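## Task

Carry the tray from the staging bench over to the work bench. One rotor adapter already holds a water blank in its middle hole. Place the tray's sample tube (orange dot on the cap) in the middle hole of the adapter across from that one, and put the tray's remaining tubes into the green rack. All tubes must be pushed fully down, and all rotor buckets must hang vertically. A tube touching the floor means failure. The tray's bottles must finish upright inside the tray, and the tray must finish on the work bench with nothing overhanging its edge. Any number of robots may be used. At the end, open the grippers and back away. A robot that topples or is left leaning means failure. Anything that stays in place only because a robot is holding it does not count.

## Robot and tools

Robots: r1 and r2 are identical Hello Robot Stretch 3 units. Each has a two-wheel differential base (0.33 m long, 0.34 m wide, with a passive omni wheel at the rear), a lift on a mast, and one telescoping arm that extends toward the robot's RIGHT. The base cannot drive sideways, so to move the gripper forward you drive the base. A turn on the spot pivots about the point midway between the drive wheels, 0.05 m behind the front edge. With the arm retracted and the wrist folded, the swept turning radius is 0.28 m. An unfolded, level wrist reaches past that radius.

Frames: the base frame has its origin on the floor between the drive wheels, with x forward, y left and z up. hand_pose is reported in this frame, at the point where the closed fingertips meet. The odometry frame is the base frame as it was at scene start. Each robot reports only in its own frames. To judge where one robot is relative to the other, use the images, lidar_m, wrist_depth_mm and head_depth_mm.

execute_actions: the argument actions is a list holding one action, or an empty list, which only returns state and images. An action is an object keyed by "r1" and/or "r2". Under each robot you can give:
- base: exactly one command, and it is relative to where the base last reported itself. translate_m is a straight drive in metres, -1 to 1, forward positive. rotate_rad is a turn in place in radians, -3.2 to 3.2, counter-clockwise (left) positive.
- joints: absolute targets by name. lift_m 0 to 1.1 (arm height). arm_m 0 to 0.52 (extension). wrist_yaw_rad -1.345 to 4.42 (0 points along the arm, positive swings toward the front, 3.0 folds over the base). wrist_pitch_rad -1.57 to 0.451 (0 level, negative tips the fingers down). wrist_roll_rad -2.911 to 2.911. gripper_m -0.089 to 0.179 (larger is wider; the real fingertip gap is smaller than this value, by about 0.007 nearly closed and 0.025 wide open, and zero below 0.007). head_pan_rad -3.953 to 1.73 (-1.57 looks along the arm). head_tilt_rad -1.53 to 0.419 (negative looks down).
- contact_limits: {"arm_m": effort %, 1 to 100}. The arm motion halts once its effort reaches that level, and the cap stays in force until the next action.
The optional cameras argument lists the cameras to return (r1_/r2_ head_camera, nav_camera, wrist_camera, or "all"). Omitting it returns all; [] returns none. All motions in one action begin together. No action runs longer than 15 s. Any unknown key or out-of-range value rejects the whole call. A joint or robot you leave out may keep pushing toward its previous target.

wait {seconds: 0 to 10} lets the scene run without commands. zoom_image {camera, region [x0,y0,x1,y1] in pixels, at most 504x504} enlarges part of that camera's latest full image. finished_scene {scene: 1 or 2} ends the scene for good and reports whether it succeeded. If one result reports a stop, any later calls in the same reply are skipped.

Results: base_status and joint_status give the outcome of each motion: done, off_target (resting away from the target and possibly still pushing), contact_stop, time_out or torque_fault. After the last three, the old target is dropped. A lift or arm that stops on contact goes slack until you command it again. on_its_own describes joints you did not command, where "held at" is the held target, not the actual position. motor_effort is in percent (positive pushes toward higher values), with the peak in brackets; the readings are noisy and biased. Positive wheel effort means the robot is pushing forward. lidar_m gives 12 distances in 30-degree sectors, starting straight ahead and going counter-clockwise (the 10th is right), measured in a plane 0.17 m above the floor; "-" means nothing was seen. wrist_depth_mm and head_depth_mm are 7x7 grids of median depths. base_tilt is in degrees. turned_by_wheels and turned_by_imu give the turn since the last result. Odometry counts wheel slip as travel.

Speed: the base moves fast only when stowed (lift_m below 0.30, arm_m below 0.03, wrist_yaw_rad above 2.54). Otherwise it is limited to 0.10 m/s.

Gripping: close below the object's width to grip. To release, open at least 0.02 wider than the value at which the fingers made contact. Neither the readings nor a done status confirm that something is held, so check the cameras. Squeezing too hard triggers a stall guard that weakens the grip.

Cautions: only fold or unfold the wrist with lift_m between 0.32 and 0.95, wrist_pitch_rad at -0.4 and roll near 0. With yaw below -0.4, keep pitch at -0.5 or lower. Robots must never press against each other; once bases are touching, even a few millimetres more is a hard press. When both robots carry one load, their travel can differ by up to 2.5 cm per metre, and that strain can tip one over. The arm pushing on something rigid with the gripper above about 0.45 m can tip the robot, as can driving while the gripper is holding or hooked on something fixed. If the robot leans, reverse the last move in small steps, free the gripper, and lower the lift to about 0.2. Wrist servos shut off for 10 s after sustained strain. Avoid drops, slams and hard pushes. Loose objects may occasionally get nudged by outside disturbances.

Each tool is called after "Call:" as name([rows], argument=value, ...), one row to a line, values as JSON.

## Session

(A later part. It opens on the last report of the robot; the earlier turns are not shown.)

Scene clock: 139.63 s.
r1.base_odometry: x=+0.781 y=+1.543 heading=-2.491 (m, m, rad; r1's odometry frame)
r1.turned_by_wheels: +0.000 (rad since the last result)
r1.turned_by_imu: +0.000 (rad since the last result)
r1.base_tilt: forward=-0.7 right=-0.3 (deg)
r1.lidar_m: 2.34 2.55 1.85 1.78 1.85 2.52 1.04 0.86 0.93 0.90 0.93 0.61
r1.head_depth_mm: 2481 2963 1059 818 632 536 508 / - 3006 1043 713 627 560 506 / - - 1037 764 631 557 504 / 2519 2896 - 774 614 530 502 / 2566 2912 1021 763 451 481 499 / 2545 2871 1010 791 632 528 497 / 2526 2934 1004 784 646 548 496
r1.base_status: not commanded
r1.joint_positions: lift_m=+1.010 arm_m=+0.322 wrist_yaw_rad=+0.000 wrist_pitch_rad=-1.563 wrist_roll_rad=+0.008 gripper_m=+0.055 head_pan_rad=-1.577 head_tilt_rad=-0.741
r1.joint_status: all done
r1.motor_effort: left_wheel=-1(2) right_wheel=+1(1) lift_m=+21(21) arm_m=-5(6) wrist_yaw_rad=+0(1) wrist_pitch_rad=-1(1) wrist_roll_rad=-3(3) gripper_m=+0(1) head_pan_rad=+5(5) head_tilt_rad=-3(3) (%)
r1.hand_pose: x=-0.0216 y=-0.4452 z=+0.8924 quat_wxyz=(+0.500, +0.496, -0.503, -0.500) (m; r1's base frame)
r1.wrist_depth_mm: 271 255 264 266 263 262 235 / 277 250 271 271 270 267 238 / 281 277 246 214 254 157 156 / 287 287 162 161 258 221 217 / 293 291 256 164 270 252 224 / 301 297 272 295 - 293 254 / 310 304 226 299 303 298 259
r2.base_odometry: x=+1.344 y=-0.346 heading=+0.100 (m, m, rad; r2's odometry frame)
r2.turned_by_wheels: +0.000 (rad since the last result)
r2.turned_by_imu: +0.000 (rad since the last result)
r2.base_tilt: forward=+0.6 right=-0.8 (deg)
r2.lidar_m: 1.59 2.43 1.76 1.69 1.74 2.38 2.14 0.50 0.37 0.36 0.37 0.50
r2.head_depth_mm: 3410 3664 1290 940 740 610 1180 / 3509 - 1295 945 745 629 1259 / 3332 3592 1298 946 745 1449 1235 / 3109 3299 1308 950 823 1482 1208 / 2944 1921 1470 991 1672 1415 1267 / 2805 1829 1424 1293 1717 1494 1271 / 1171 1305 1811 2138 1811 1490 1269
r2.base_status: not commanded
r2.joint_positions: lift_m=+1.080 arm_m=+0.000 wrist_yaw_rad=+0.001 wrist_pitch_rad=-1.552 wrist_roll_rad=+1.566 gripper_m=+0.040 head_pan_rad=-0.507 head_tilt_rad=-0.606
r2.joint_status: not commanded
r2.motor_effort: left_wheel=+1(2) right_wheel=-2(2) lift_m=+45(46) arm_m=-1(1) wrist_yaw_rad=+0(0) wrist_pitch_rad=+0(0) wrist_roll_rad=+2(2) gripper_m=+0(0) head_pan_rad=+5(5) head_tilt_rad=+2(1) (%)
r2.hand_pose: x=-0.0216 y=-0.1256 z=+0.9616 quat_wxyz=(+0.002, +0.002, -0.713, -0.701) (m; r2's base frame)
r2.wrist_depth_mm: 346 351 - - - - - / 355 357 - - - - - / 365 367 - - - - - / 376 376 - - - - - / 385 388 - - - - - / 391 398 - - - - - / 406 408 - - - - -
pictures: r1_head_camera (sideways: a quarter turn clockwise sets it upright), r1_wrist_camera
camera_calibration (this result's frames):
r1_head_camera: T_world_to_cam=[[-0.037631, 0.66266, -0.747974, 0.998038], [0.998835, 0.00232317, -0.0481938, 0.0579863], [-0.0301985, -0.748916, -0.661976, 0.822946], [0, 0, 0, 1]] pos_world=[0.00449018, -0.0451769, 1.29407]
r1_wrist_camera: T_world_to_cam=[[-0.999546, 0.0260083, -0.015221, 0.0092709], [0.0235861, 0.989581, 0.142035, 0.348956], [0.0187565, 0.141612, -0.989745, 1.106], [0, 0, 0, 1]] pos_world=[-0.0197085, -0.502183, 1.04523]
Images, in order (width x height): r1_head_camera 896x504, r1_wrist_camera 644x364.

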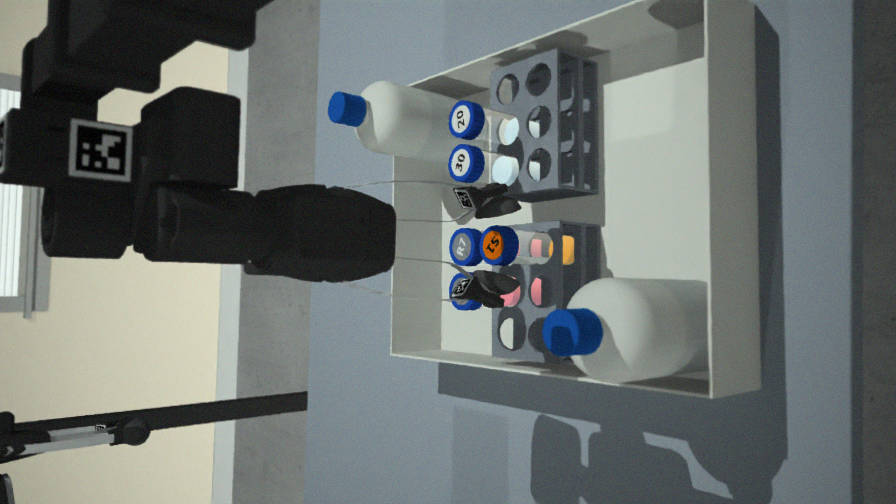

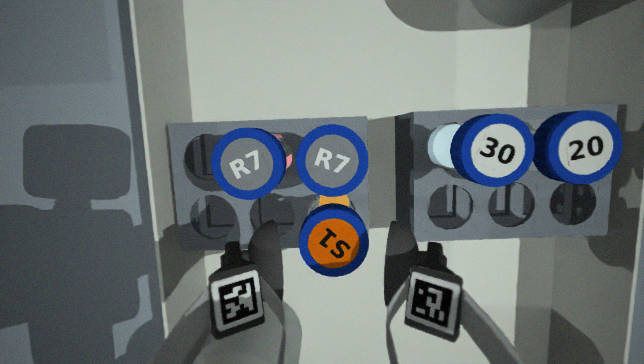

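Call:
execute_actions([
  {"r1":{"joints":{"lift_m":0.99}}},
], cameras=["r1_wrist_camera"])

Call:
execute_actions([
  {"r1":{"joints":{"gripper_m":0.005}}},
], cameras=[])

Call:
execute_actions([
  {"r1":{"joints":{"lift_m":1.04}}},
], cameras=["r1_wrist_camera","r1_head_camera"])

Scene clock: 144.77 s.
r1.base_odometry: x=+0.781 y=+1.543 heading=-2.491 (m, m, rad; r1's odometry frame)
r1.turned_by_wheels: +0.000 (rad since the last result)
r1.turned_by_imu: +0.000 (rad since the last result)
r1.base_tilt: forward=-0.7 right=-0.3 (deg)
r1.lidar_m: 2.34 2.53 1.85 1.79 1.85 2.51 1.04 0.86 0.93 0.90 0.93 0.61
r1.head_depth_mm: 2561 - 1010 819 631 535 509 / 2515 2920 1044 713 628 560 507 / 2461 - 1037 763 631 556 504 / 2547 2909 - 758 616 529 502 / 2602 2895 1017 758 451 481 499 / 2529 2829 1010 790 633 529 498 / 2547 2937 1000 785 646 549 495
r1.base_status: not commanded
r1.joint_positions: lift_m=+0.990 arm_m=+0.322 wrist_yaw_rad=+0.000 wrist_pitch_rad=-1.563 wrist_roll_rad=+0.008 gripper_m=+0.055 head_pan_rad=-1.577 head_tilt_rad=-0.741
r1.joint_status: all done
r1.motor_effort: left_wheel=-1(1) right_wheel=+1(1) lift_m=+22(20) arm_m=-6(6) wrist_yaw_rad=+0(1) wrist_pitch_rad=-1(2) wrist_roll_rad=-3(3) gripper_m=+1(1) head_pan_rad=+5(5) head_tilt_rad=-3(3) (%)
r1.hand_pose: x=-0.0216 y=-0.4452 z=+0.8724 quat_wxyz=(+0.500, +0.496, -0.503, -0.500) (m; r1's base frame)
r1.wrist_depth_mm: 252 213 246 245 243 243 236 / 256 229 253 251 250 248 237 / 263 209 197 196 218 138 136 / 268 209 141 141 229 140 143 / 269 210 237 144 249 233 205 / 281 278 270 147 - 272 242 / 289 283 227 278 280 278 243
r2.base_odometry: x=+1.344 y=-0.346 heading=+0.100 (m, m, rad; r2's odometry frame)
r2.turned_by_wheels: +0.000 (rad since the last result)
r2.turned_by_imu: +0.000 (rad since the last result)
r2.base_tilt: forward=+0.8 right=-0.8 (deg)
r2.lidar_m: 1.58 2.43 1.77 1.69 1.75 2.38 2.14 0.50 0.37 0.36 0.37 0.50
r2.head_depth_mm: 3398 3662 1291 943 741 609 1175 / 3510 - 1294 942 741 628 1261 / 3271 3591 1300 946 744 1445 1237 / 3132 3290 1309 950 821 1489 1212 / 2964 1931 1466 991 1684 1416 1261 / 2828 1834 1426 1290 1704 1491 1270 / 1171 1306 1795 2136 1823 1499 1271
r2.base_status: not commanded
r2.joint_positions: lift_m=+1.080 arm_m=+0.000 wrist_yaw_rad=+0.001 wrist_pitch_rad=-1.552 wrist_roll_rad=+1.566 gripper_m=+0.040 head_pan_rad=-0.507 head_tilt_rad=-0.606
r2.joint_status: not commanded
r2.motor_effort: left_wheel=+2(2) right_wheel=-2(3) lift_m=+46(45) arm_m=-1(1) wrist_yaw_rad=+0(1) wrist_pitch_rad=+0(0) wrist_roll_rad=+2(2) gripper_m=+0(0) head_pan_rad=+5(5) head_tilt_rad=+2(1) (%)
r2.hand_pose: x=-0.0216 y=-0.1256 z=+0.9616 quat_wxyz=(+0.002, +0.002, -0.713, -0.701) (m; r2's base frame)
r2.wrist_depth_mm: 346 350 - - - - - / 354 358 - - - - - / 367 369 - - - - - / 375 376 - - - - - / 382 387 - - - - - / 398 396 - - - - - / 412 405 - - - - -
pictures: r1_wrist_camera
camera_calibration (this result's frames):
r1_wrist_camera: T_world_to_cam=[[-0.999546, 0.0260085, -0.015221, 0.00896631], [0.0235862, 0.989581, 0.142035, 0.351797], [0.0187566, 0.141612, -0.989745, 1.08619], [0, 0, 0, 1]] pos_world=[-0.0197085, -0.502182, 1.02522]
Images, in order (width x height): r1_wrist_camera 644x364.

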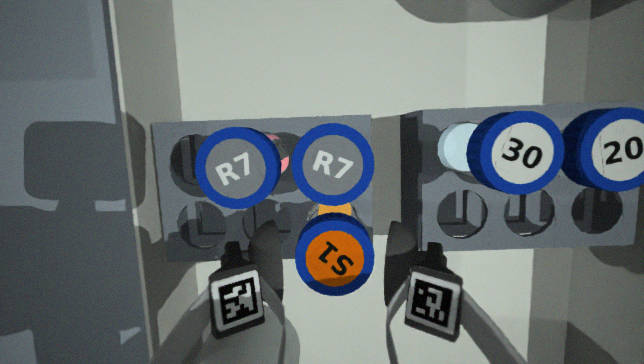

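Scene clock: 145.77 s.
r1.base_odometry: x=+0.781 y=+1.543 heading=-2.491 (m, m, rad; r1's odometry frame)
r1.turned_by_wheels: +0.000 (rad since the last result)
r1.turned_by_imu: +0.000 (rad since the last result)
r1.base_tilt: forward=-0.7 right=-0.3 (deg)
r1.lidar_m: 2.34 2.55 1.86 1.78 1.84 2.52 1.04 0.86 0.93 0.90 0.93 0.61
r1.head_depth_mm: 2568 - 1010 818 632 535 509 / 2517 2941 1042 713 630 561 507 / 2503 - 1038 759 631 556 504 / 2529 2888 - 774 615 529 502 / 2591 2901 1020 760 451 481 500 / 2541 2855 1010 789 632 528 498 / 2529 2892 1002 787 647 550 495
r1.base_status: not commanded
r1.joint_positions: lift_m=+0.990 arm_m=+0.322 wrist_yaw_rad=+0.000 wrist_pitch_rad=-1.563 wrist_roll_rad=+0.008 gripper_m=+0.005 head_pan_rad=-1.577 head_tilt_rad=-0.741
r1.joint_status: all done
r1.motor_effort: left_wheel=-2(1) right_wheel=+1(1) lift_m=+22(22) arm_m=-5(6) wrist_yaw_rad=+0(0) wrist_pitch_rad=-1(2) wrist_roll_rad=-3(3) gripper_m=-11(84) head_pan_rad=+5(5) head_tilt_rad=-4(4) (%)
r1.hand_pose: x=-0.0216 y=-0.4452 z=+0.8724 quat_wxyz=(+0.500, +0.496, -0.503, -0.500) (m; r1's base frame)
r1.wrist_depth_mm: 251 217 246 244 245 242 234 / 255 230 251 249 251 250 239 / 262 213 197 197 218 137 136 / 265 208 142 141 230 139 143 / 274 209 237 141 241 234 206 / 280 277 275 143 - 270 244 / 286 284 221 280 280 277 242
r2.base_odometry: x=+1.344 y=-0.346 heading=+0.100 (m, m, rad; r2's odometry frame)
r2.turned_by_wheels: +0.000 (rad since the last result)
r2.turned_by_imu: +0.000 (rad since the last result)
r2.base_tilt: forward=+0.8 right=-0.8 (deg)
r2.lidar_m: 1.59 2.43 1.77 1.69 1.75 2.37 2.14 0.50 0.37 0.36 0.37 0.50
r2.head_depth_mm: 3420 3649 1288 940 741 610 1181 / 3477 - 1295 942 743 628 1254 / 3302 3593 1303 945 745 1444 1237 / 3114 3271 1307 950 824 1487 1214 / 2966 1926 1466 990 1678 1420 1266 / 2801 1826 1421 1290 1707 1496 1267 / 1170 1311 1808 2146 1808 1494 1267
r2.base_status: not commanded
r2.joint_positions: lift_m=+1.080 arm_m=+0.000 wrist_yaw_rad=+0.001 wrist_pitch_rad=-1.552 wrist_roll_rad=+1.566 gripper_m=+0.040 head_pan_rad=-0.507 head_tilt_rad=-0.606
r2.joint_status: not commanded
r2.motor_effort: left_wheel=+2(2) right_wheel=-2(2) lift_m=+46(45) arm_m=-1(1) wrist_yaw_rad=+1(0) wrist_pitch_rad=+0(0) wrist_roll_rad=+2(2) gripper_m=+0(0) head_pan_rad=+4(5) head_tilt_rad=+2(1) (%)
r2.hand_pose: x=-0.0216 y=-0.1256 z=+0.9616 quat_wxyz=(+0.002, +0.002, -0.713, -0.701) (m; r2's base frame)
r2.wrist_depth_mm: 347 348 - - - - - / 361 356 - - - - - / 365 368 - - - - - / 376 373 - - - - - / 387 384 - - - - - / 396 396 - - - - - / 410 406 - - - - -
pictures: none
No camera images: the call's "cameras" was empty. Leave "cameras" out to get every camera's image.

Scene clock: 147.07 s.
r1.base_odometry: x=+0.781 y=+1.543 heading=-2.491 (m, m, rad; r1's odometry frame)
r1.turned_by_wheels: +0.000 (rad since the last result)
r1.turned_by_imu: +0.000 (rad since the last result)
r1.base_tilt: forward=-0.8 right=-0.3 (deg)
r1.lidar_m: 2.34 2.55 1.85 1.78 1.84 2.51 1.04 0.86 0.93 0.90 0.93 0.61
r1.head_depth_mm: - 2908 1061 820 632 535 508 / - 2977 1053 714 628 559 506 / - 2991 999 757 633 557 504 / 2570 2860 950 754 610 529 503 / 2577 2890 1018 760 451 480 499 / 2528 2844 1008 791 632 528 497 / 2527 2900 1000 785 645 549 495
r1.base_status: not commanded
r1.joint_positions: lift_m=+1.040 arm_m=+0.322 wrist_yaw_rad=+0.000 wrist_pitch_rad=-1.563 wrist_roll_rad=+0.008 gripper_m=+0.005 head_pan_rad=-1.577 head_tilt_rad=-0.741
r1.joint_status: all done
r1.motor_effort: left_wheel=-1(2) right_wheel=+1(1) lift_m=+27(28) arm_m=-6(6) wrist_yaw_rad=-1(0) wrist_pitch_rad=-1(1) wrist_roll_rad=-3(3) gripper_m=-10(11) head_pan_rad=+4(5) head_tilt_rad=-4(4) (%)
r1.hand_pose: x=-0.0216 y=-0.4452 z=+0.9222 quat_wxyz=(+0.500, +0.496, -0.503, -0.500) (m; r1's base frame)
r1.wrist_depth_mm: 299 296 294 295 291 283 263 / 307 300 299 294 297 299 262 / 311 311 271 247 255 186 241 / 318 315 254 252 284 251 254 / 321 323 266 142 317 317 284 / 331 332 288 144 - 323 323 / 342 339 222 331 331 328 333
r2.base_odometry: x=+1.344 y=-0.346 heading=+0.100 (m, m, rad; r2's odometry frame)
r2.turned_by_wheels: +0.000 (rad since the last result)
r2.turned_by_imu: +0.000 (rad since the last result)
r2.base_tilt: forward=+0.8 right=-0.7 (deg)
r2.lidar_m: 1.59 2.44 1.76 1.69 1.75 2.37 2.14 0.50 0.37 0.36 0.37 0.50
r2.head_depth_mm: 3419 3661 1290 942 740 610 1180 / 3531 - 1296 946 742 628 1254 / 3303 3603 1306 948 746 1449 1234 / 3134 3305 1312 949 822 1483 1212 / 2971 1928 1465 992 1684 1420 1271 / 2796 1837 1428 1295 1710 1486 1272 / 1171 1304 1790 2145 1814 1495 1266
r2.base_status: not commanded
r2.joint_positions: lift_m=+1.080 arm_m=+0.000 wrist_yaw_rad=+0.001 wrist_pitch_rad=-1.552 wrist_roll_rad=+1.566 gripper_m=+0.040 head_pan_rad=-0.507 head_tilt_rad=-0.606
r2.joint_status: not commanded
r2.motor_effort: left_wheel=+2(1) right_wheel=-3(2) lift_m=+45(45) arm_m=-1(1) wrist_yaw_rad=+0(0) wrist_pitch_rad=+0(0) wrist_roll_rad=+2(2) gripper_m=+0(1) head_pan_rad=+5(4) head_tilt_rad=+2(1) (%)
r2.hand_pose: x=-0.0216 y=-0.1256 z=+0.9616 quat_wxyz=(+0.002, +0.002, -0.713, -0.701) (m; r2's base frame)
r2.wrist_depth_mm: 348 346 - - - - - / 350 358 - - - - - / 364 367 - - - - - / 374 381 - - - - - / 386 387 - - - - - / 403 404 - - - - - / 405 408 - - - - -
pictures: r1_head_camera (sideways: a quarter turn clockwise sets it upright), r1_wrist_camera
camera_calibration (this result's frames):
r1_head_camera: T_world_to_cam=[[-0.037631, 0.662661, -0.747974, 0.998038], [0.998835, 0.00232306, -0.0481938, 0.0579863], [-0.0301986, -0.748916, -0.661976, 0.822947], [0, 0, 0, 1]] pos_world=[0.00449017, -0.0451769, 1.29407]
r1_wrist_camera: T_world_to_cam=[[-0.999546, 0.0260083, -0.015221, 0.00972379], [0.0235861, 0.989581, 0.142035, 0.344726], [0.0187565, 0.141612, -0.989745, 1.13545], [0, 0, 0, 1]] pos_world=[-0.0197085, -0.502181, 1.07499]
Images, in order (width x height): r1_head_camera 896x504, r1_wrist_camera 644x364.

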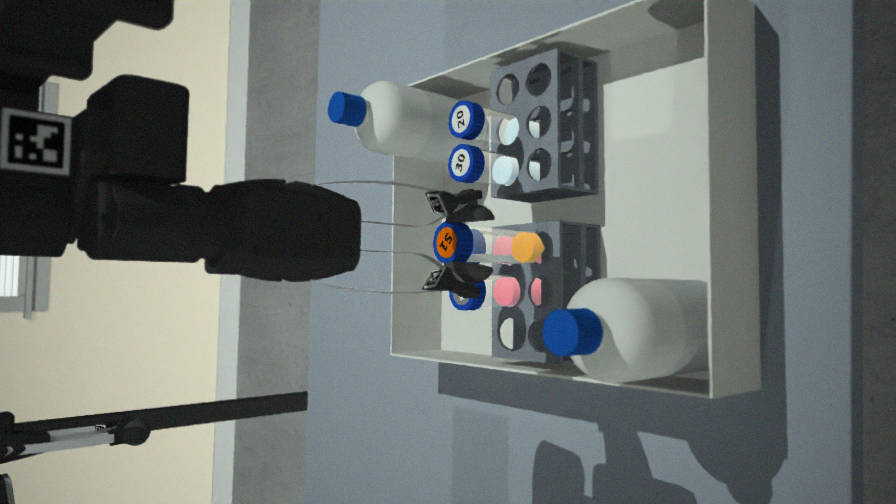

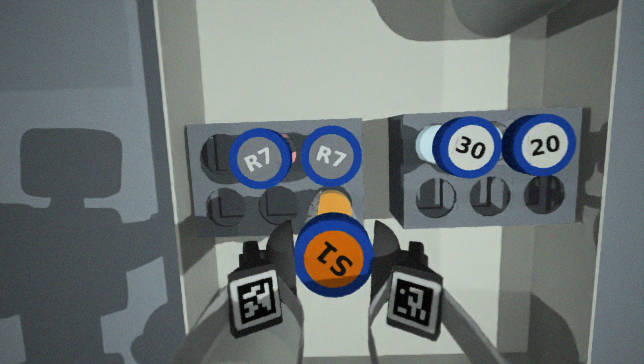

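Call:
execute_actions([
  {"r1":{"joints":{"lift_m":1.1}}},
], cameras=[])

Call:
execute_actions([
  {"r1":{"joints":{"arm_m":0.27,"head_pan_rad":-2.2,"head_tilt_rad":-0.6},"base":{"translate_m":-0.7}}},
], cameras=["r1_wrist_camera","r1_head_camera","r1_nav_camera"])

Scene clock: 149.90 s.
r1.base_odometry: x=+0.781 y=+1.543 heading=-2.491 (m, m, rad; r1's odometry frame)
r1.turned_by_wheels: +0.000 (rad since the last result)
r1.turned_by_imu: +0.000 (rad since the last result)
r1.base_tilt: forward=-0.8 right=-0.3 (deg)
r1.lidar_m: 2.34 2.55 1.85 1.78 1.84 2.52 1.04 0.86 0.93 0.90 0.93 0.61
r1.head_depth_mm: 2607 2904 1055 818 633 535 509 / 2682 2905 1048 713 628 559 507 / 2663 2919 1039 755 632 556 504 / 2591 - 1024 640 615 529 502 / 2584 2886 1023 757 452 482 499 / 2551 2855 1012 791 632 529 498 / 2524 2867 1002 783 646 549 496
r1.base_status: not commanded
r1.joint_positions: lift_m=+1.100 arm_m=+0.322 wrist_yaw_rad=+0.000 wrist_pitch_rad=-1.563 wrist_roll_rad=+0.008 gripper_m=+0.005 head_pan_rad=-1.577 head_tilt_rad=-0.741
r1.joint_status: all done
r1.motor_effort: left_wheel=-2(2) right_wheel=+2(0) lift_m=+26(27) arm_m=-4(6) wrist_yaw_rad=+0(0) wrist_pitch_rad=-1(1) wrist_roll_rad=-3(3) gripper_m=-10(11) head_pan_rad=+5(6) head_tilt_rad=-3(3) (%)
r1.hand_pose: x=-0.0216 y=-0.4452 z=+0.9822 quat_wxyz=(+0.500, +0.496, -0.503, -0.500) (m; r1's base frame)
r1.wrist_depth_mm: 355 352 343 350 344 284 348 / 359 365 356 353 354 352 354 / 375 368 334 308 303 296 363 / 381 379 318 313 320 314 369 / 385 385 379 142 381 363 378 / 391 389 390 144 - 381 391 / 410 405 248 351 339 351 393
r2.base_odometry: x=+1.344 y=-0.346 heading=+0.100 (m, m, rad; r2's odometry frame)
r2.turned_by_wheels: +0.000 (rad since the last result)
r2.turned_by_imu: +0.000 (rad since the last result)
r2.base_tilt: forward=+0.7 right=-0.9 (deg)
r2.lidar_m: 1.59 2.44 1.76 1.69 1.75 2.38 2.14 0.50 0.37 0.36 0.37 0.50
r2.head_depth_mm: 3436 3657 1289 940 742 610 1178 / 3508 - 1291 942 742 628 1257 / 3306 3576 1301 947 743 1447 1235 / 3118 3256 1305 951 822 1485 1213 / 2955 1935 1461 993 1686 1418 1269 / 2809 1822 1427 1294 1714 1500 1264 / 1169 1311 1804 2137 1820 1491 1269
r2.base_status: not commanded
r2.joint_positions: lift_m=+1.080 arm_m=+0.000 wrist_yaw_rad=+0.001 wrist_pitch_rad=-1.552 wrist_roll_rad=+1.566 gripper_m=+0.040 head_pan_rad=-0.507 head_tilt_rad=-0.606
r2.joint_status: not commanded
r2.motor_effort: left_wheel=+2(1) right_wheel=-2(2) lift_m=+45(46) arm_m=-1(1) wrist_yaw_rad=+0(0) wrist_pitch_rad=+0(0) wrist_roll_rad=+2(2) gripper_m=+0(1) head_pan_rad=+5(5) head_tilt_rad=+1(1) (%)
r2.hand_pose: x=-0.0216 y=-0.1256 z=+0.9616 quat_wxyz=(+0.002, +0.002, -0.713, -0.701) (m; r2's base frame)
r2.wrist_depth_mm: 347 350 - - - - - / 354 358 - - - - - / 367 372 - - - - - / 378 379 - - - - - / 388 387 - - - - - / 396 402 - - - - - / 408 414 - - - - -
pictures: none
No camera images: the call's "cameras" was empty. Leave "cameras" out to get every camera's image.

Scene clock: 157.83 s.
r1.base_odometry: x=+1.338 y=+1.967 heading=-2.491 (m, m, rad; r1's odometry frame)
r1.turned_by_wheels: +0.000 (rad since the last result)
r1.turned_by_imu: -0.002 (rad since the last result)
r1.base_tilt: forward=-0.7 right=-0.2 (deg)
r1.lidar_m: 1.29 2.54 1.85 1.78 1.83 2.30 0.91 0.39 0.28 0.90 0.93 1.27
r1.head_depth_mm: - - 2547 1011 709 720 924 / - - 1203 981 699 705 749 / - - 1133 1006 753 812 738 / - - 1052 921 880 856 791 / - 868 961 965 1009 901 516 / - 904 2920 2240 1074 606 514 / - 2846 2991 2292 735 603 511
r1.base_status: done
r1.joint_positions: lift_m=+1.100 arm_m=+0.270 wrist_yaw_rad=+0.000 wrist_pitch_rad=-1.563 wrist_roll_rad=+0.007 gripper_m=+0.005 head_pan_rad=-2.193 head_tilt_rad=-0.606
r1.joint_status: all done
r1.motor_effort: left_wheel=-1(5) right_wheel=+1(2) lift_m=+26(27) arm_m=-6(5) wrist_yaw_rad=-1(0) wrist_pitch_rad=-1(1) wrist_roll_rad=-3(3) gripper_m=-11(9) head_pan_rad=-5(52) head_tilt_rad=+2(11) (%)
r1.hand_pose: x=-0.0216 y=-0.3932 z=+0.9822 quat_wxyz=(+0.500, +0.496, -0.503, -0.500) (m; r1's base frame)
r1.wrist_depth_mm: 351 353 350 351 347 540 502 / 363 356 363 359 352 554 495 / 371 369 372 366 367 563 512 / 386 382 374 373 375 571 511 / 386 387 380 142 381 592 505 / 394 399 395 144 - - - / - - - - - - -
r2.base_odometry: x=+1.344 y=-0.346 heading=+0.100 (m, m, rad; r2's odometry frame)
r2.turned_by_wheels: +0.000 (rad since the last result)
r2.turned_by_imu: +0.000 (rad since the last result)
r2.base_tilt: forward=+0.8 right=-0.8 (deg)
r2.lidar_m: 1.59 2.42 1.77 1.69 1.75 2.38 2.14 0.50 0.37 0.36 0.37 0.50
r2.head_depth_mm: 3377 3663 1290 942 740 609 1178 / 1089 3836 1292 944 742 629 1259 / 3306 3566 1295 947 743 1446 1232 / 3140 3288 1307 950 820 1483 1208 / 2962 1932 1470 994 1673 1420 1266 / 2814 1831 1424 1295 1700 1490 1270 / 1168 1307 1801 2135 1820 1494 1271
r2.base_status: not commanded
r2.joint_positions: lift_m=+1.080 arm_m=+0.000 wrist_yaw_rad=+0.001 wrist_pitch_rad=-1.552 wrist_roll_rad=+1.566 gripper_m=+0.040 head_pan_rad=-0.507 head_tilt_rad=-0.606
r2.joint_status: not commanded
r2.motor_effort: left_wheel=+2(1) right_wheel=-2(2) lift_m=+46(45) arm_m=-1(1) wrist_yaw_rad=+0(1) wrist_pitch_rad=+0(0) wrist_roll_rad=+2(3) gripper_m=+0(0) head_pan_rad=+5(5) head_tilt_rad=+2(1) (%)
r2.hand_pose: x=-0.0216 y=-0.1256 z=+0.9616 quat_wxyz=(+0.002, +0.002, -0.713, -0.701) (m; r2's base frame)
r2.wrist_depth_mm: 348 350 - - - - - / 357 356 - - - - - / 364 366 - - - - - / 372 379 - - - - - / 386 386 - - - - - / 396 403 - - - - - / 406 408 - - - - -
pictures: r1_head_camera (sideways: a quarter turn clockwise sets it upright), r1_nav_camera (sideways: a quarter turn counterclockwise sets it upright), r1_wrist_camera
camera_calibration (this result's frames):
r1_head_camera: T_world_to_cam=[[0.290085, 0.476075, -0.830183, 1.1032], [0.812793, -0.580498, -0.0488824, 0.0600261], [-0.505191, -0.660587, -0.555344, 0.687127], [0, 0, 0, 1]] pos_world=[-0.021681, -0.0364552, 1.30039]
r1_nav_camera: T_world_to_cam=[[-0.340457, -0.451634, 0.824691, -1.03109], [-0.823494, 0.566547, -0.0296993, 0.0956763], [-0.453813, -0.68924, -0.564803, 0.698528], [0, 0, 0, 1]] pos_world=[0.0447494, -0.0384251, 1.2477]
r1_wrist_camera: T_world_to_cam=[[-0.999561, 0.0254296, -0.0152171, 0.00905294], [0.0230137, 0.989594, 0.142036, 0.28474], [0.0186707, 0.141623, -0.989745, 1.18747], [0, 0, 0, 1]] pos_world=[-0.0196749, -0.450181, 1.13499]
Images, in order (width x height): r1_head_camera 896x504, r1_nav_camera 672x504, r1_wrist_camera 644x364.

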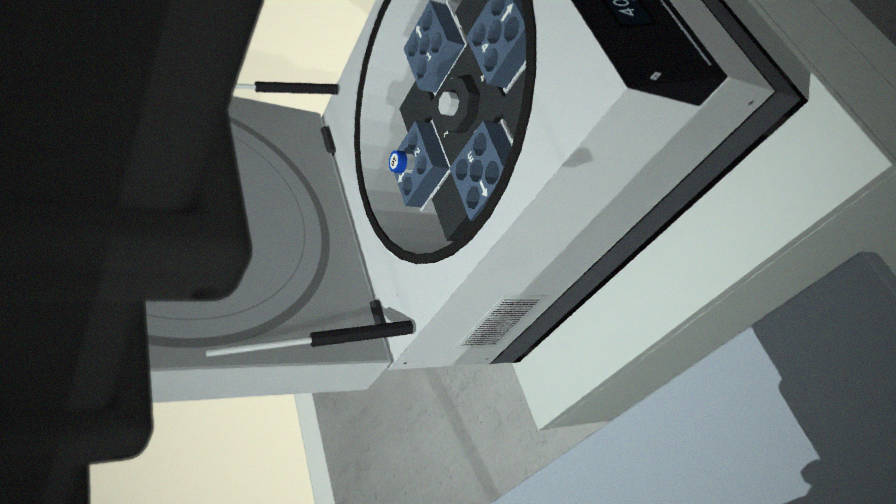

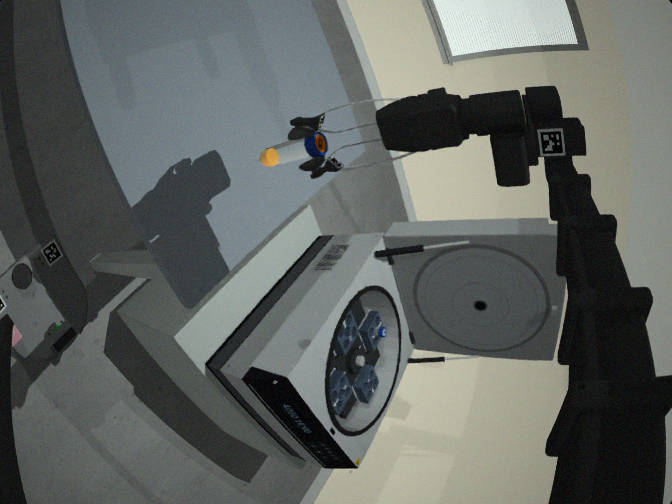

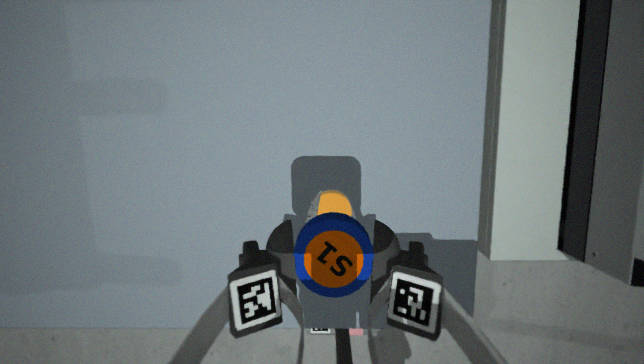

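Call:
execute_actions([
  {"r1":{"joints":{"arm_m":0.30,"head_pan_rad":-1.577,"head_tilt_rad":-0.85},"base":{"translate_m":-0.645}}},
], cameras=["r1_wrist_camera","r1_head_camera"])

Call:
execute_actions([
  {"r1":{"joints":{"lift_m":1.03}}},
], cameras=["r1_wrist_camera","r1_head_camera"])

Scene clock: 167.30 s.
r1.base_odometry: x=+1.851 y=+2.357 heading=-2.491 (m, m, rad; r1's odometry frame)
r1.turned_by_wheels: +0.000 (rad since the last result)
r1.turned_by_imu: -0.002 (rad since the last result)
r1.base_tilt: forward=-0.8 right=-0.3 (deg)
r1.lidar_m: 1.93 2.54 1.84 1.77 1.82 1.63 1.56 0.33 0.24 0.23 0.24 0.32
r1.head_depth_mm: 710 804 820 728 563 554 702 / 710 819 843 725 557 551 697 / - 845 860 737 604 549 693 / - 850 848 714 605 546 688 / 706 811 849 717 548 542 680 / 706 809 813 748 549 540 677 / 719 2469 1977 641 545 539 672
r1.base_status: done
r1.joint_positions: lift_m=+1.100 arm_m=+0.300 wrist_yaw_rad=+0.000 wrist_pitch_rad=-1.563 wrist_roll_rad=+0.007 gripper_m=+0.005 head_pan_rad=-1.584 head_tilt_rad=-0.839
r1.joint_status: all done
r1.motor_effort: left_wheel=-1(4) right_wheel=+0(2) lift_m=+27(27) arm_m=+5(7) wrist_yaw_rad=+0(0) wrist_pitch_rad=-1(2) wrist_roll_rad=-3(3) gripper_m=-9(10) head_pan_rad=+6(51) head_tilt_rad=-4(18) (%)
r1.hand_pose: x=-0.0216 y=-0.4223 z=+0.9822 quat_wxyz=(+0.500, +0.496, -0.503, -0.500) (m; r1's base frame)
r1.wrist_depth_mm: - 344 345 364 368 361 308 / - 344 354 361 368 372 316 / - 329 383 382 383 388 318 / - 332 400 389 386 383 327 / 681 336 357 142 418 335 333 / - 346 348 144 - 343 341 / - - - - - - -
r2.base_odometry: x=+1.344 y=-0.346 heading=+0.100 (m, m, rad; r2's odometry frame)
r2.turned_by_wheels: +0.000 (rad since the last result)
r2.turned_by_imu: +0.000 (rad since the last result)
r2.base_tilt: forward=+0.7 right=-0.8 (deg)
r2.lidar_m: 1.59 2.43 1.75 1.69 1.75 2.37 2.14 0.50 0.37 0.36 0.37 0.50
r2.head_depth_mm: 3434 3661 1290 940 740 610 1179 / 3489 3796 1297 944 742 628 1261 / 3302 3608 1303 946 744 1445 1233 / 3120 3299 1310 948 823 1487 1211 / 2889 1882 1461 991 1685 1420 1268 / 2804 1820 1419 1289 1709 1495 1272 / 1169 1301 1797 2152 1816 1495 1272
r2.base_status: not commanded
r2.joint_positions: lift_m=+1.080 arm_m=+0.000 wrist_yaw_rad=+0.001 wrist_pitch_rad=-1.552 wrist_roll_rad=+1.566 gripper_m=+0.040 head_pan_rad=-0.507 head_tilt_rad=-0.606
r2.joint_status: not commanded
r2.motor_effort: left_wheel=+1(1) right_wheel=-3(3) lift_m=+45(45) arm_m=-1(1) wrist_yaw_rad=+0(0) wrist_pitch_rad=+0(0) wrist_roll_rad=+2(2) gripper_m=+1(0) head_pan_rad=+5(5) head_tilt_rad=+2(1) (%)
r2.hand_pose: x=-0.0216 y=-0.1256 z=+0.9616 quat_wxyz=(+0.002, +0.002, -0.713, -0.701) (m; r2's base frame)
r2.wrist_depth_mm: 346 351 - - - - - / 358 357 - - - - - / 361 369 - - - - - / 377 380 - - - - - / 387 389 - - - - - / 392 394 - - - - - / 407 406 - - - - -
pictures: r1_head_camera (sideways: a quarter turn clockwise sets it upright), r1_wrist_camera
camera_calibration (this result's frames):
r1_head_camera: T_world_to_cam=[[-0.0319052, 0.73311, -0.679361, 0.908585], [0.998888, -0.000211136, -0.0471392, 0.0566068], [-0.0347016, -0.68011, -0.732289, 0.914424], [0, 0, 0, 1]] pos_world=[0.00417673, -0.0441727, 1.28955]
r1_wrist_camera: T_world_to_cam=[[-0.999561, 0.0254295, -0.0152171, 0.00979417], [0.0230136, 0.989594, 0.142036, 0.313586], [0.0186706, 0.141623, -0.989745, 1.1916], [0, 0, 0, 1]] pos_world=[-0.0196749, -0.47933, 1.13499]
Images, in order (width x height): r1_head_camera 896x504, r1_wrist_camera 644x364.

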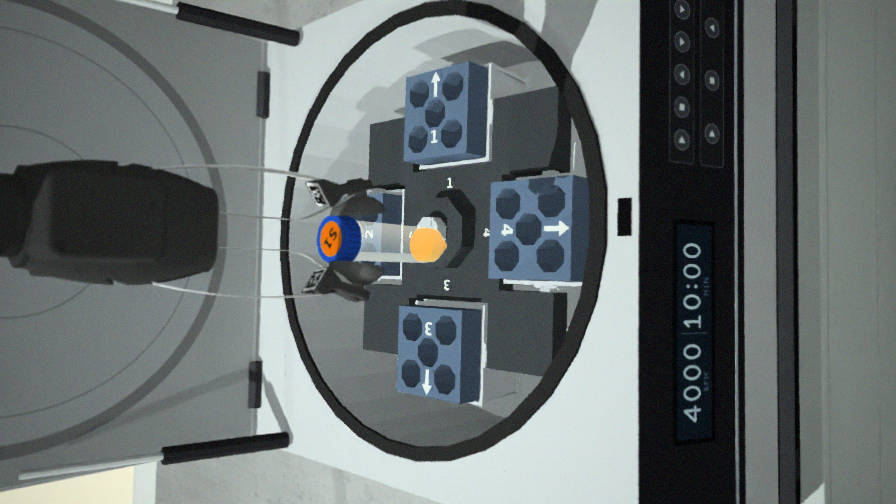

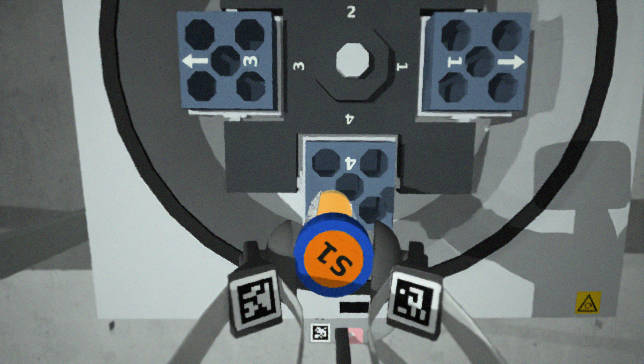

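Scene clock: 168.77 s.
r1.base_odometry: x=+1.851 y=+2.357 heading=-2.491 (m, m, rad; r1's odometry frame)
r1.turned_by_wheels: +0.000 (rad since the last result)
r1.turned_by_imu: +0.000 (rad since the last result)
r1.base_tilt: forward=-0.7 right=-0.3 (deg)
r1.lidar_m: 1.92 2.54 1.84 1.77 1.83 1.63 1.57 0.33 0.24 0.23 0.24 0.32
r1.head_depth_mm: 719 805 819 730 564 554 702 / - 817 838 725 558 552 697 / - 800 860 725 606 550 692 / 708 - 829 702 605 547 688 / 705 813 849 717 548 543 683 / 705 813 812 747 549 541 676 / 719 2475 1972 643 546 538 669
r1.base_status: not commanded
r1.joint_positions: lift_m=+1.030 arm_m=+0.300 wrist_yaw_rad=+0.000 wrist_pitch_rad=-1.563 wrist_roll_rad=+0.007 gripper_m=+0.005 head_pan_rad=-1.584 head_tilt_rad=-0.839
r1.joint_status: all done
r1.motor_effort: left_wheel=-1(2) right_wheel=+1(1) lift_m=+22(24) arm_m=+5(4) wrist_yaw_rad=+0(1) wrist_pitch_rad=-2(1) wrist_roll_rad=-3(3) gripper_m=-10(9) head_pan_rad=+6(5) head_tilt_rad=-4(5) (%)
r1.hand_pose: x=-0.0216 y=-0.4223 z=+0.9124 quat_wxyz=(+0.500, +0.496, -0.503, -0.500) (m; r1's base frame)
r1.wrist_depth_mm: 244 301 286 285 296 279 281 / 251 304 287 307 306 282 283 / 254 316 317 311 313 313 296 / 262 291 324 322 317 327 269 / 270 267 359 142 389 323 262 / 274 276 273 145 - 269 269 / 282 278 282 275 281 275 273
r2.base_odometry: x=+1.344 y=-0.346 heading=+0.100 (m, m, rad; r2's odometry frame)
r2.turned_by_wheels: +0.000 (rad since the last result)
r2.turned_by_imu: +0.000 (rad since the last result)
r2.base_tilt: forward=+0.6 right=-0.8 (deg)
r2.lidar_m: 1.59 2.43 1.76 1.69 1.74 2.37 2.14 0.50 0.37 0.36 0.37 0.50
r2.head_depth_mm: 3452 3617 1290 940 741 610 1182 / 3456 3809 1298 944 742 629 1257 / 3325 3615 1297 947 743 1440 1234 / 3168 3278 1308 951 822 1489 1211 / 2842 1924 1469 992 1682 1421 1263 / 2824 1831 1426 1289 1704 1505 1269 / 1173 1311 1793 2141 1819 1498 1275
r2.base_status: not commanded
r2.joint_positions: lift_m=+1.080 arm_m=+0.000 wrist_yaw_rad=+0.001 wrist_pitch_rad=-1.552 wrist_roll_rad=+1.566 gripper_m=+0.040 head_pan_rad=-0.507 head_tilt_rad=-0.606
r2.joint_status: not commanded
r2.motor_effort: left_wheel=+2(2) right_wheel=-2(3) lift_m=+46(46) arm_m=-1(1) wrist_yaw_rad=+0(0) wrist_pitch_rad=+0(0) wrist_roll_rad=+2(2) gripper_m=+0(0) head_pan_rad=+5(5) head_tilt_rad=+2(2) (%)
r2.hand_pose: x=-0.0216 y=-0.1256 z=+0.9616 quat_wxyz=(+0.002, +0.002, -0.713, -0.701) (m; r2's base frame)
r2.wrist_depth_mm: 344 351 - - - - - / 356 360 - - - - - / 364 367 - - - - - / 377 379 - - - - - / 384 387 - - - - - / 400 393 - - - - - / 406 405 - - - - -
pictures: r1_head_camera (sideways: a quarter turn clockwise sets it upright), r1_wrist_camera
camera_calibration (this result's frames):
r1_head_camera: T_world_to_cam=[[-0.0319054, 0.73311, -0.679361, 0.908585], [0.998888, -0.000210895, -0.0471392, 0.0566068], [-0.0347015, -0.68011, -0.732289, 0.914424], [0, 0, 0, 1]] pos_world=[0.00417674, -0.0441727, 1.28955]
r1_wrist_camera: T_world_to_cam=[[-0.999561, 0.0254298, -0.0152171, 0.00873258], [0.0230139, 0.989594, 0.142036, 0.323496], [0.0186707, 0.141623, -0.989745, 1.12255], [0, 0, 0, 1]] pos_world=[-0.0196749, -0.479331, 1.06522]
Images, in order (width x height): r1_head_camera 896x504, r1_wrist_camera 644x364.

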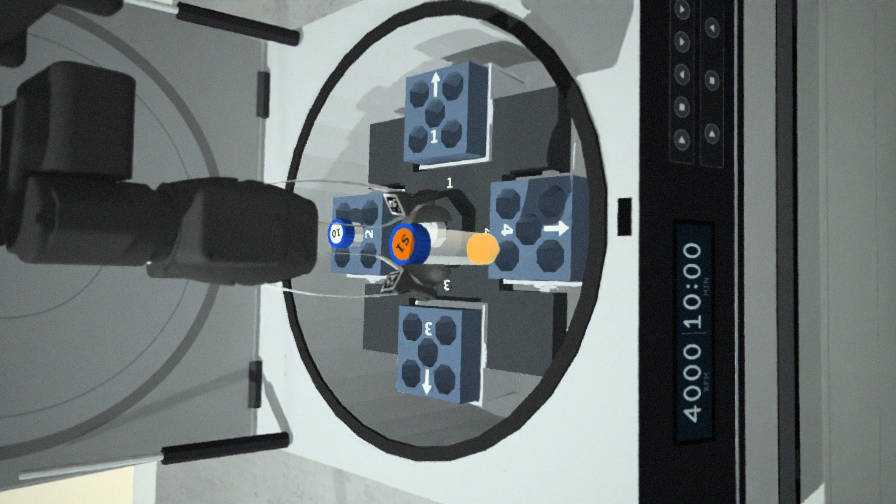

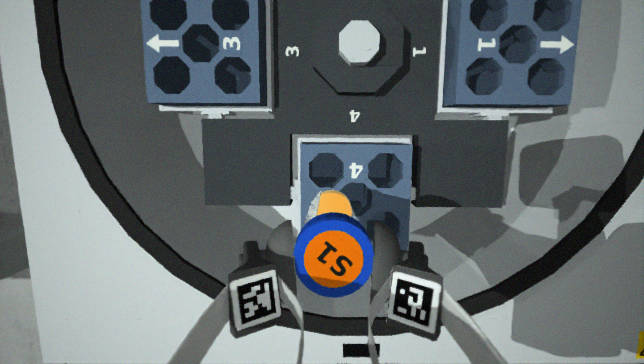

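Call:
execute_actions([
  {"r1":{"joints":{"arm_m":0.297,"lift_m":1.01},"base":{"translate_m":-0.022}}},
], cameras=["r1_wrist_camera","r1_head_camera"])

Scene clock: 172.40 s.
r1.base_odometry: x=+1.869 y=+2.370 heading=-2.491 (m, m, rad; r1's odometry frame)
r1.turned_by_wheels: +0.000 (rad since the last result)
r1.turned_by_imu: +0.000 (rad since the last result)
r1.base_tilt: forward=-0.7 right=-0.3 (deg)
r1.lidar_m: 1.95 2.54 1.84 1.77 1.83 1.61 1.54 0.33 0.24 0.23 0.24 0.32
r1.head_depth_mm: 741 822 905 700 564 554 702 / - 839 837 731 561 552 698 / - 834 860 726 610 550 694 / 709 - 809 703 605 548 688 / 706 812 849 719 604 544 681 / 706 812 816 730 548 541 678 / 706 830 805 673 547 539 671
r1.base_status: done
r1.joint_positions: lift_m=+1.010 arm_m=+0.297 wrist_yaw_rad=+0.000 wrist_pitch_rad=-1.563 wrist_roll_rad=+0.007 gripper_m=+0.005 head_pan_rad=-1.584 head_tilt_rad=-0.839
r1.joint_status: all done
r1.motor_effort: left_wheel=+0(4) right_wheel=+1(2) lift_m=+22(22) arm_m=-5(6) wrist_yaw_rad=+0(0) wrist_pitch_rad=-2(2) wrist_roll_rad=-3(3) gripper_m=-11(10) head_pan_rad=+5(5) head_tilt_rad=-4(4) (%)
r1.hand_pose: x=-0.0216 y=-0.4202 z=+0.8924 quat_wxyz=(+0.500, +0.496, -0.503, -0.500) (m; r1's base frame)
r1.wrist_depth_mm: 273 264 281 262 282 258 264 / 271 267 288 277 286 263 263 / 257 337 296 293 291 320 264 / 243 303 302 279 298 313 245 / 246 273 387 142 387 291 243 / 256 253 274 144 - 248 248 / 259 258 258 256 256 257 252
r2.base_odometry: x=+1.344 y=-0.346 heading=+0.100 (m, m, rad; r2's odometry frame)
r2.turned_by_wheels: +0.000 (rad since the last result)
r2.turned_by_imu: +0.000 (rad since the last result)
r2.base_tilt: forward=+0.7 right=-0.9 (deg)
r2.lidar_m: 1.59 2.43 1.76 1.69 1.75 2.37 2.14 0.50 0.37 0.36 0.37 0.50
r2.head_depth_mm: 3471 3713 1287 939 741 610 1179 / 3470 3818 1292 943 743 628 1260 / 3330 3548 1301 947 744 1444 1233 / 3116 3294 1307 953 821 1486 1213 / 2850 1876 1472 992 1680 1417 1267 / 2817 1832 1422 1286 1705 1490 1269 / 1172 1302 1799 2139 1819 1498 1268
r2.base_status: not commanded
r2.joint_positions: lift_m=+1.080 arm_m=+0.000 wrist_yaw_rad=+0.001 wrist_pitch_rad=-1.552 wrist_roll_rad=+1.566 gripper_m=+0.040 head_pan_rad=-0.507 head_tilt_rad=-0.606
r2.joint_status: not commanded
r2.motor_effort: left_wheel=+1(2) right_wheel=-2(2) lift_m=+46(46) arm_m=-1(1) wrist_yaw_rad=+0(0) wrist_pitch_rad=+0(0) wrist_roll_rad=+2(3) gripper_m=+1(1) head_pan_rad=+5(4) head_tilt_rad=+1(2) (%)
r2.hand_pose: x=-0.0216 y=-0.1256 z=+0.9616 quat_wxyz=(+0.002, +0.002, -0.713, -0.701) (m; r2's base frame)
r2.wrist_depth_mm: 349 350 - - - - - / 358 354 - - - - - / 367 365 - - - - - / 375 379 - - - - - / 387 388 - - - - - / 398 400 - - - - - / 408 409 - - - - -
pictures: r1_head_camera (sideways: a quarter turn clockwise sets it upright), r1_wrist_camera
camera_calibration (this result's frames):
r1_head_camera: T_world_to_cam=[[-0.0319497, 0.733119, -0.679349, 0.90857], [0.998888, -0.000149518, -0.0471389, 0.0566065], [-0.03466, -0.6801, -0.7323, 0.914438], [0, 0, 0, 1]] pos_world=[0.00417942, -0.0441726, 1.28955]
r1_wrist_camera: T_world_to_cam=[[-0.999561, 0.0254296, -0.0152171, 0.00837331], [0.0230138, 0.989594, 0.142036, 0.324206], [0.0186707, 0.141623, -0.989745, 1.10244], [0, 0, 0, 1]] pos_world=[-0.0196749, -0.477177, 1.04521]
Images, in order (width x height): r1_head_camera 896x504, r1_wrist_camera 644x364.

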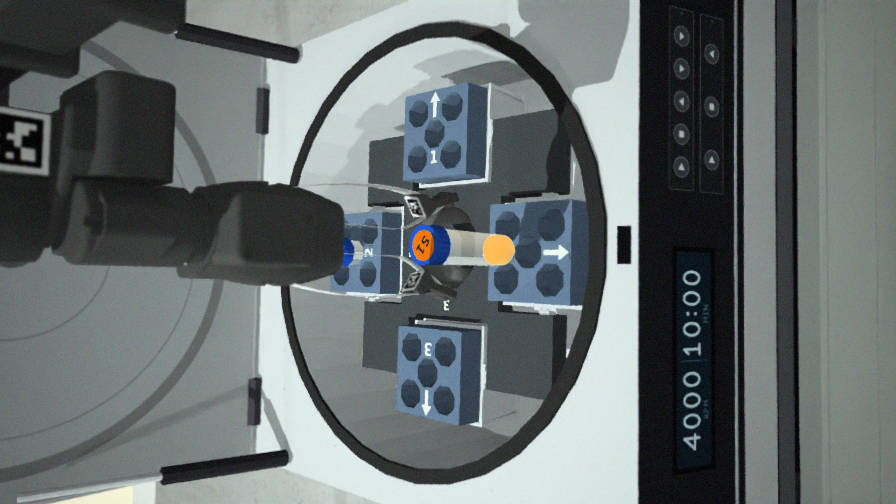

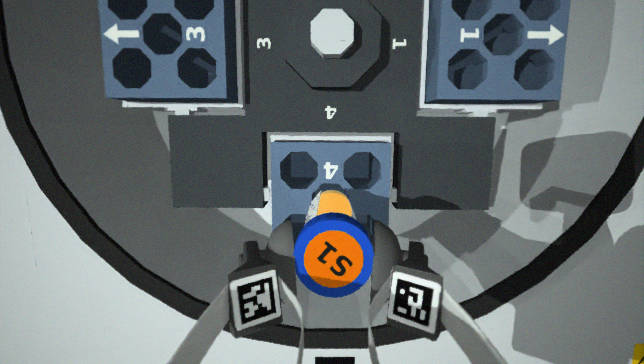

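Call:
execute_actions([
  {"r1":{"joints":{"lift_m":0.975},"base":{"translate_m":-0.002}}},
], cameras=["r1_wrist_camera","r1_head_camera"])

Call:
execute_actions([
  {"r1":{"joints":{"lift_m":0.94}}},
], cameras=["r1_wrist_camera","r1_head_camera"])

Scene clock: 178.20 s.
r1.base_odometry: x=+1.870 y=+2.372 heading=-2.491 (m, m, rad; r1's odometry frame)
r1.turned_by_wheels: +0.000 (rad since the last result)
r1.turned_by_imu: +0.000 (rad since the last result)
r1.base_tilt: forward=-0.7 right=-0.3 (deg)
r1.lidar_m: 1.95 2.54 1.84 1.77 1.83 1.60 1.54 0.33 0.24 0.23 0.24 0.32
r1.head_depth_mm: - - 846 700 564 556 702 / - 856 838 732 560 552 698 / - - 860 727 610 550 692 / 702 - - 712 605 547 688 / 709 813 852 719 604 544 683 / 705 808 821 716 548 543 677 / 707 809 783 682 547 539 672
r1.base_status: done
r1.joint_positions: lift_m=+0.975 arm_m=+0.297 wrist_yaw_rad=+0.000 wrist_pitch_rad=-1.563 wrist_roll_rad=+0.007 gripper_m=+0.005 head_pan_rad=-1.584 head_tilt_rad=-0.839
r1.joint_status: all done
r1.motor_effort: left_wheel=-2(3) right_wheel=+1(3) lift_m=+22(26) arm_m=-5(5) wrist_yaw_rad=-1(0) wrist_pitch_rad=-1(1) wrist_roll_rad=-3(3) gripper_m=-10(10) head_pan_rad=+5(5) head_tilt_rad=-3(4) (%)
r1.hand_pose: x=-0.0216 y=-0.4202 z=+0.8574 quat_wxyz=(+0.500, +0.496, -0.503, -0.500) (m; r1's base frame)
r1.wrist_depth_mm: 250 228 249 230 247 225 224 / 251 244 255 253 254 229 252 / 263 306 263 259 260 262 262 / 239 274 265 258 265 265 241 / 214 269 338 142 350 280 217 / 216 230 275 144 - 238 210 / 220 219 222 244 221 216 217
r2.base_odometry: x=+1.344 y=-0.346 heading=+0.100 (m, m, rad; r2's odometry frame)
r2.turned_by_wheels: +0.000 (rad since the last result)
r2.turned_by_imu: +0.000 (rad since the last result)
r2.base_tilt: forward=+0.6 right=-0.8 (deg)
r2.lidar_m: 1.59 2.44 1.77 1.69 1.75 2.37 2.14 0.50 0.37 0.36 0.37 0.50
r2.head_depth_mm: 3434 3671 1288 941 741 611 1181 / 3514 3813 1296 942 743 628 1258 / 3236 3556 1300 946 745 1443 1231 / 3106 3274 1308 950 823 1484 1215 / 2868 1873 1473 991 1674 1422 1266 / 2815 1822 1426 1294 1708 1489 1265 / 1167 1308 1808 2146 1819 1495 1270
r2.base_status: not commanded
r2.joint_positions: lift_m=+1.080 arm_m=+0.000 wrist_yaw_rad=+0.001 wrist_pitch_rad=-1.552 wrist_roll_rad=+1.566 gripper_m=+0.040 head_pan_rad=-0.507 head_tilt_rad=-0.606
r2.joint_status: not commanded
r2.motor_effort: left_wheel=+2(2) right_wheel=-2(2) lift_m=+45(46) arm_m=-1(1) wrist_yaw_rad=+1(1) wrist_pitch_rad=+0(0) wrist_roll_rad=+2(2) gripper_m=-1(1) head_pan_rad=+5(5) head_tilt_rad=+1(2) (%)
r2.hand_pose: x=-0.0216 y=-0.1256 z=+0.9616 quat_wxyz=(+0.002, +0.002, -0.713, -0.701) (m; r2's base frame)
r2.wrist_depth_mm: 347 347 - - - - - / 352 357 - - - - - / 365 369 - - - - - / 380 381 - - - - - / 382 384 - - - - - / 394 397 - - - - - / 412 406 - - - - -
pictures: r1_head_camera (sideways: a quarter turn clockwise sets it upright), r1_wrist_camera
camera_calibration (this result's frames):
r1_head_camera: T_world_to_cam=[[-0.0319765, 0.733118, -0.679349, 0.90857], [0.998888, -0.000112958, -0.0471389, 0.0566065], [-0.0346352, -0.680101, -0.7323, 0.914438], [0, 0, 0, 1]] pos_world=[0.00418104, -0.0441726, 1.28955]
r1_wrist_camera: T_world_to_cam=[[-0.999561, 0.0254287, -0.0152171, 0.00784058], [0.0230129, 0.989594, 0.142036, 0.329175], [0.0186705, 0.141623, -0.989745, 1.06782], [0, 0, 0, 1]] pos_world=[-0.0196749, -0.477176, 1.01023]
Images, in order (width x height): r1_head_camera 896x504, r1_wrist_camera 644x364.

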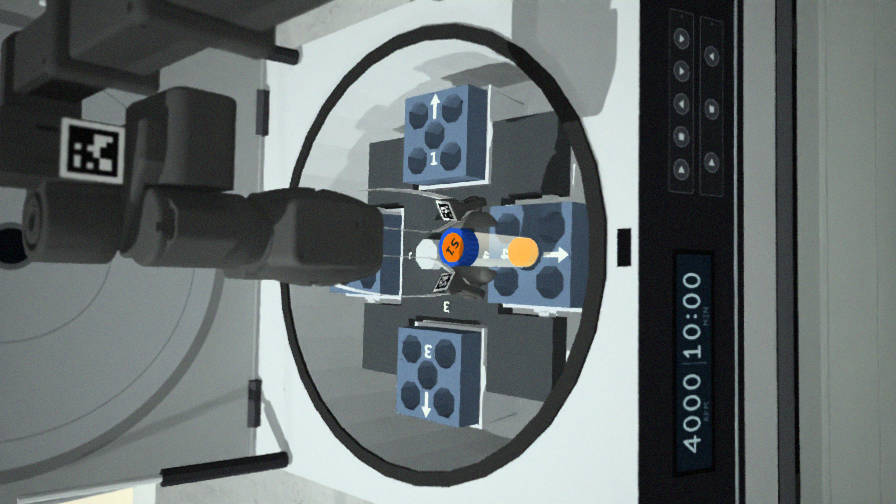

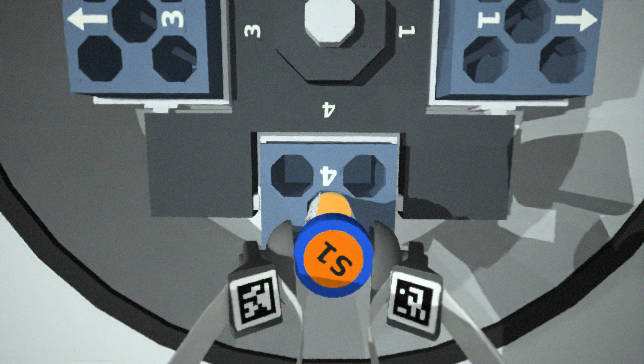

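Scene clock: 179.33 s.
r1.base_odometry: x=+1.870 y=+2.372 heading=-2.491 (m, m, rad; r1's odometry frame)
r1.turned_by_wheels: +0.000 (rad since the last result)
r1.turned_by_imu: +0.000 (rad since the last result)
r1.base_tilt: forward=-0.7 right=-0.3 (deg)
r1.lidar_m: 1.95 2.54 1.85 1.77 1.83 1.60 1.54 0.33 0.24 0.23 0.24 0.32
r1.head_depth_mm: 699 - - 712 564 553 701 / 687 - 833 732 561 553 698 / 684 - 846 728 611 550 693 / 695 795 - 711 605 547 688 / 707 811 853 738 604 544 683 / 706 814 818 717 547 542 677 / 704 811 784 680 545 539 672
r1.base_status: not commanded
r1.joint_positions: lift_m=+0.940 arm_m=+0.297 wrist_yaw_rad=+0.000 wrist_pitch_rad=-1.563 wrist_roll_rad=+0.007 gripper_m=+0.005 head_pan_rad=-1.584 head_tilt_rad=-0.839
r1.joint_status: all done
r1.motor_effort: left_wheel=-1(2) right_wheel=+1(1) lift_m=+22(18) arm_m=-5(6) wrist_yaw_rad=+0(1) wrist_pitch_rad=-1(1) wrist_roll_rad=-3(3) gripper_m=-10(9) head_pan_rad=+5(5) head_tilt_rad=-4(4) (%)
r1.hand_pose: x=-0.0216 y=-0.4202 z=+0.8224 quat_wxyz=(+0.500, +0.496, -0.503, -0.500) (m; r1's base frame)
r1.wrist_depth_mm: 196 195 217 197 218 193 192 / 205 205 221 222 222 200 200 / 264 228 227 224 225 224 261 / 240 235 232 227 230 231 241 / 217 256 237 142 235 258 218 / 193 231 280 143 - 239 191 / 180 194 224 242 220 198 177
r2.base_odometry: x=+1.344 y=-0.346 heading=+0.100 (m, m, rad; r2's odometry frame)
r2.turned_by_wheels: +0.000 (rad since the last result)
r2.turned_by_imu: +0.000 (rad since the last result)
r2.base_tilt: forward=+0.7 right=-0.8 (deg)
r2.lidar_m: 1.59 2.43 1.76 1.69 1.76 2.37 2.14 0.50 0.37 0.36 0.37 0.50
r2.head_depth_mm: 3467 3685 1289 939 740 609 1178 / 3494 3847 1297 944 742 628 1257 / 3217 3582 1302 945 744 1447 1236 / 3077 3275 1310 950 822 1479 1215 / 2904 1874 1473 992 1679 1417 1269 / 2814 1830 1424 1288 1708 1495 1264 / 1173 1304 1802 2135 1811 1494 1270
r2.base_status: not commanded
r2.joint_positions: lift_m=+1.080 arm_m=+0.000 wrist_yaw_rad=+0.001 wrist_pitch_rad=-1.552 wrist_roll_rad=+1.566 gripper_m=+0.040 head_pan_rad=-0.507 head_tilt_rad=-0.606
r2.joint_status: not commanded
r2.motor_effort: left_wheel=+2(2) right_wheel=-3(2) lift_m=+46(46) arm_m=-1(1) wrist_yaw_rad=+0(1) wrist_pitch_rad=+0(0) wrist_roll_rad=+2(2) gripper_m=+0(1) head_pan_rad=+5(4) head_tilt_rad=+1(2) (%)
r2.hand_pose: x=-0.0216 y=-0.1256 z=+0.9616 quat_wxyz=(+0.002, +0.002, -0.713, -0.701) (m; r2's base frame)
r2.wrist_depth_mm: 351 353 - - - - - / 356 361 - - - - - / 365 370 - - - - - / 375 374 - - - - - / 385 387 - - - - - / 399 395 - - - - - / 406 410 - - - - -
pictures: r1_head_camera (sideways: a quarter turn clockwise sets it upright), r1_wrist_camera
camera_calibration (this result's frames):
r1_head_camera: T_world_to_cam=[[-0.0319765, 0.733118, -0.679349, 0.90857], [0.998888, -0.000112958, -0.0471389, 0.0566065], [-0.0346352, -0.680101, -0.7323, 0.914438], [0, 0, 0, 1]] pos_world=[0.00418104, -0.0441726, 1.28955]
r1_wrist_camera: T_world_to_cam=[[-0.999561, 0.0254276, -0.0152171, 0.00730743], [0.0230117, 0.989594, 0.142036, 0.334144], [0.0186704, 0.141623, -0.989745, 1.03318], [0, 0, 0, 1]] pos_world=[-0.0196748, -0.477174, 0.975233]
Images, in order (width x height): r1_head_camera 896x504, r1_wrist_camera 644x364.

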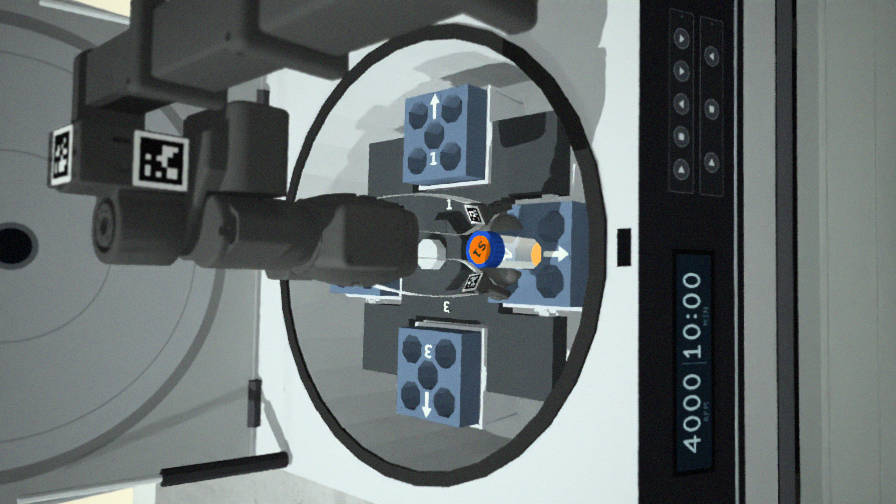

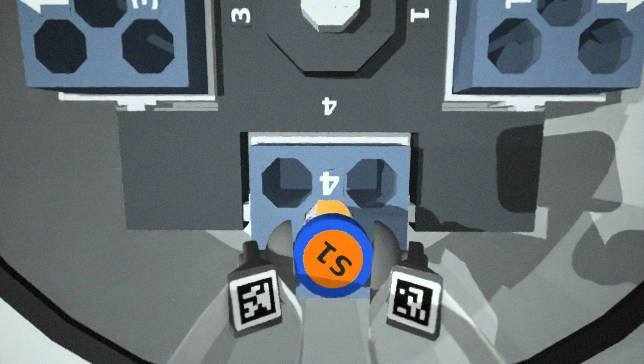

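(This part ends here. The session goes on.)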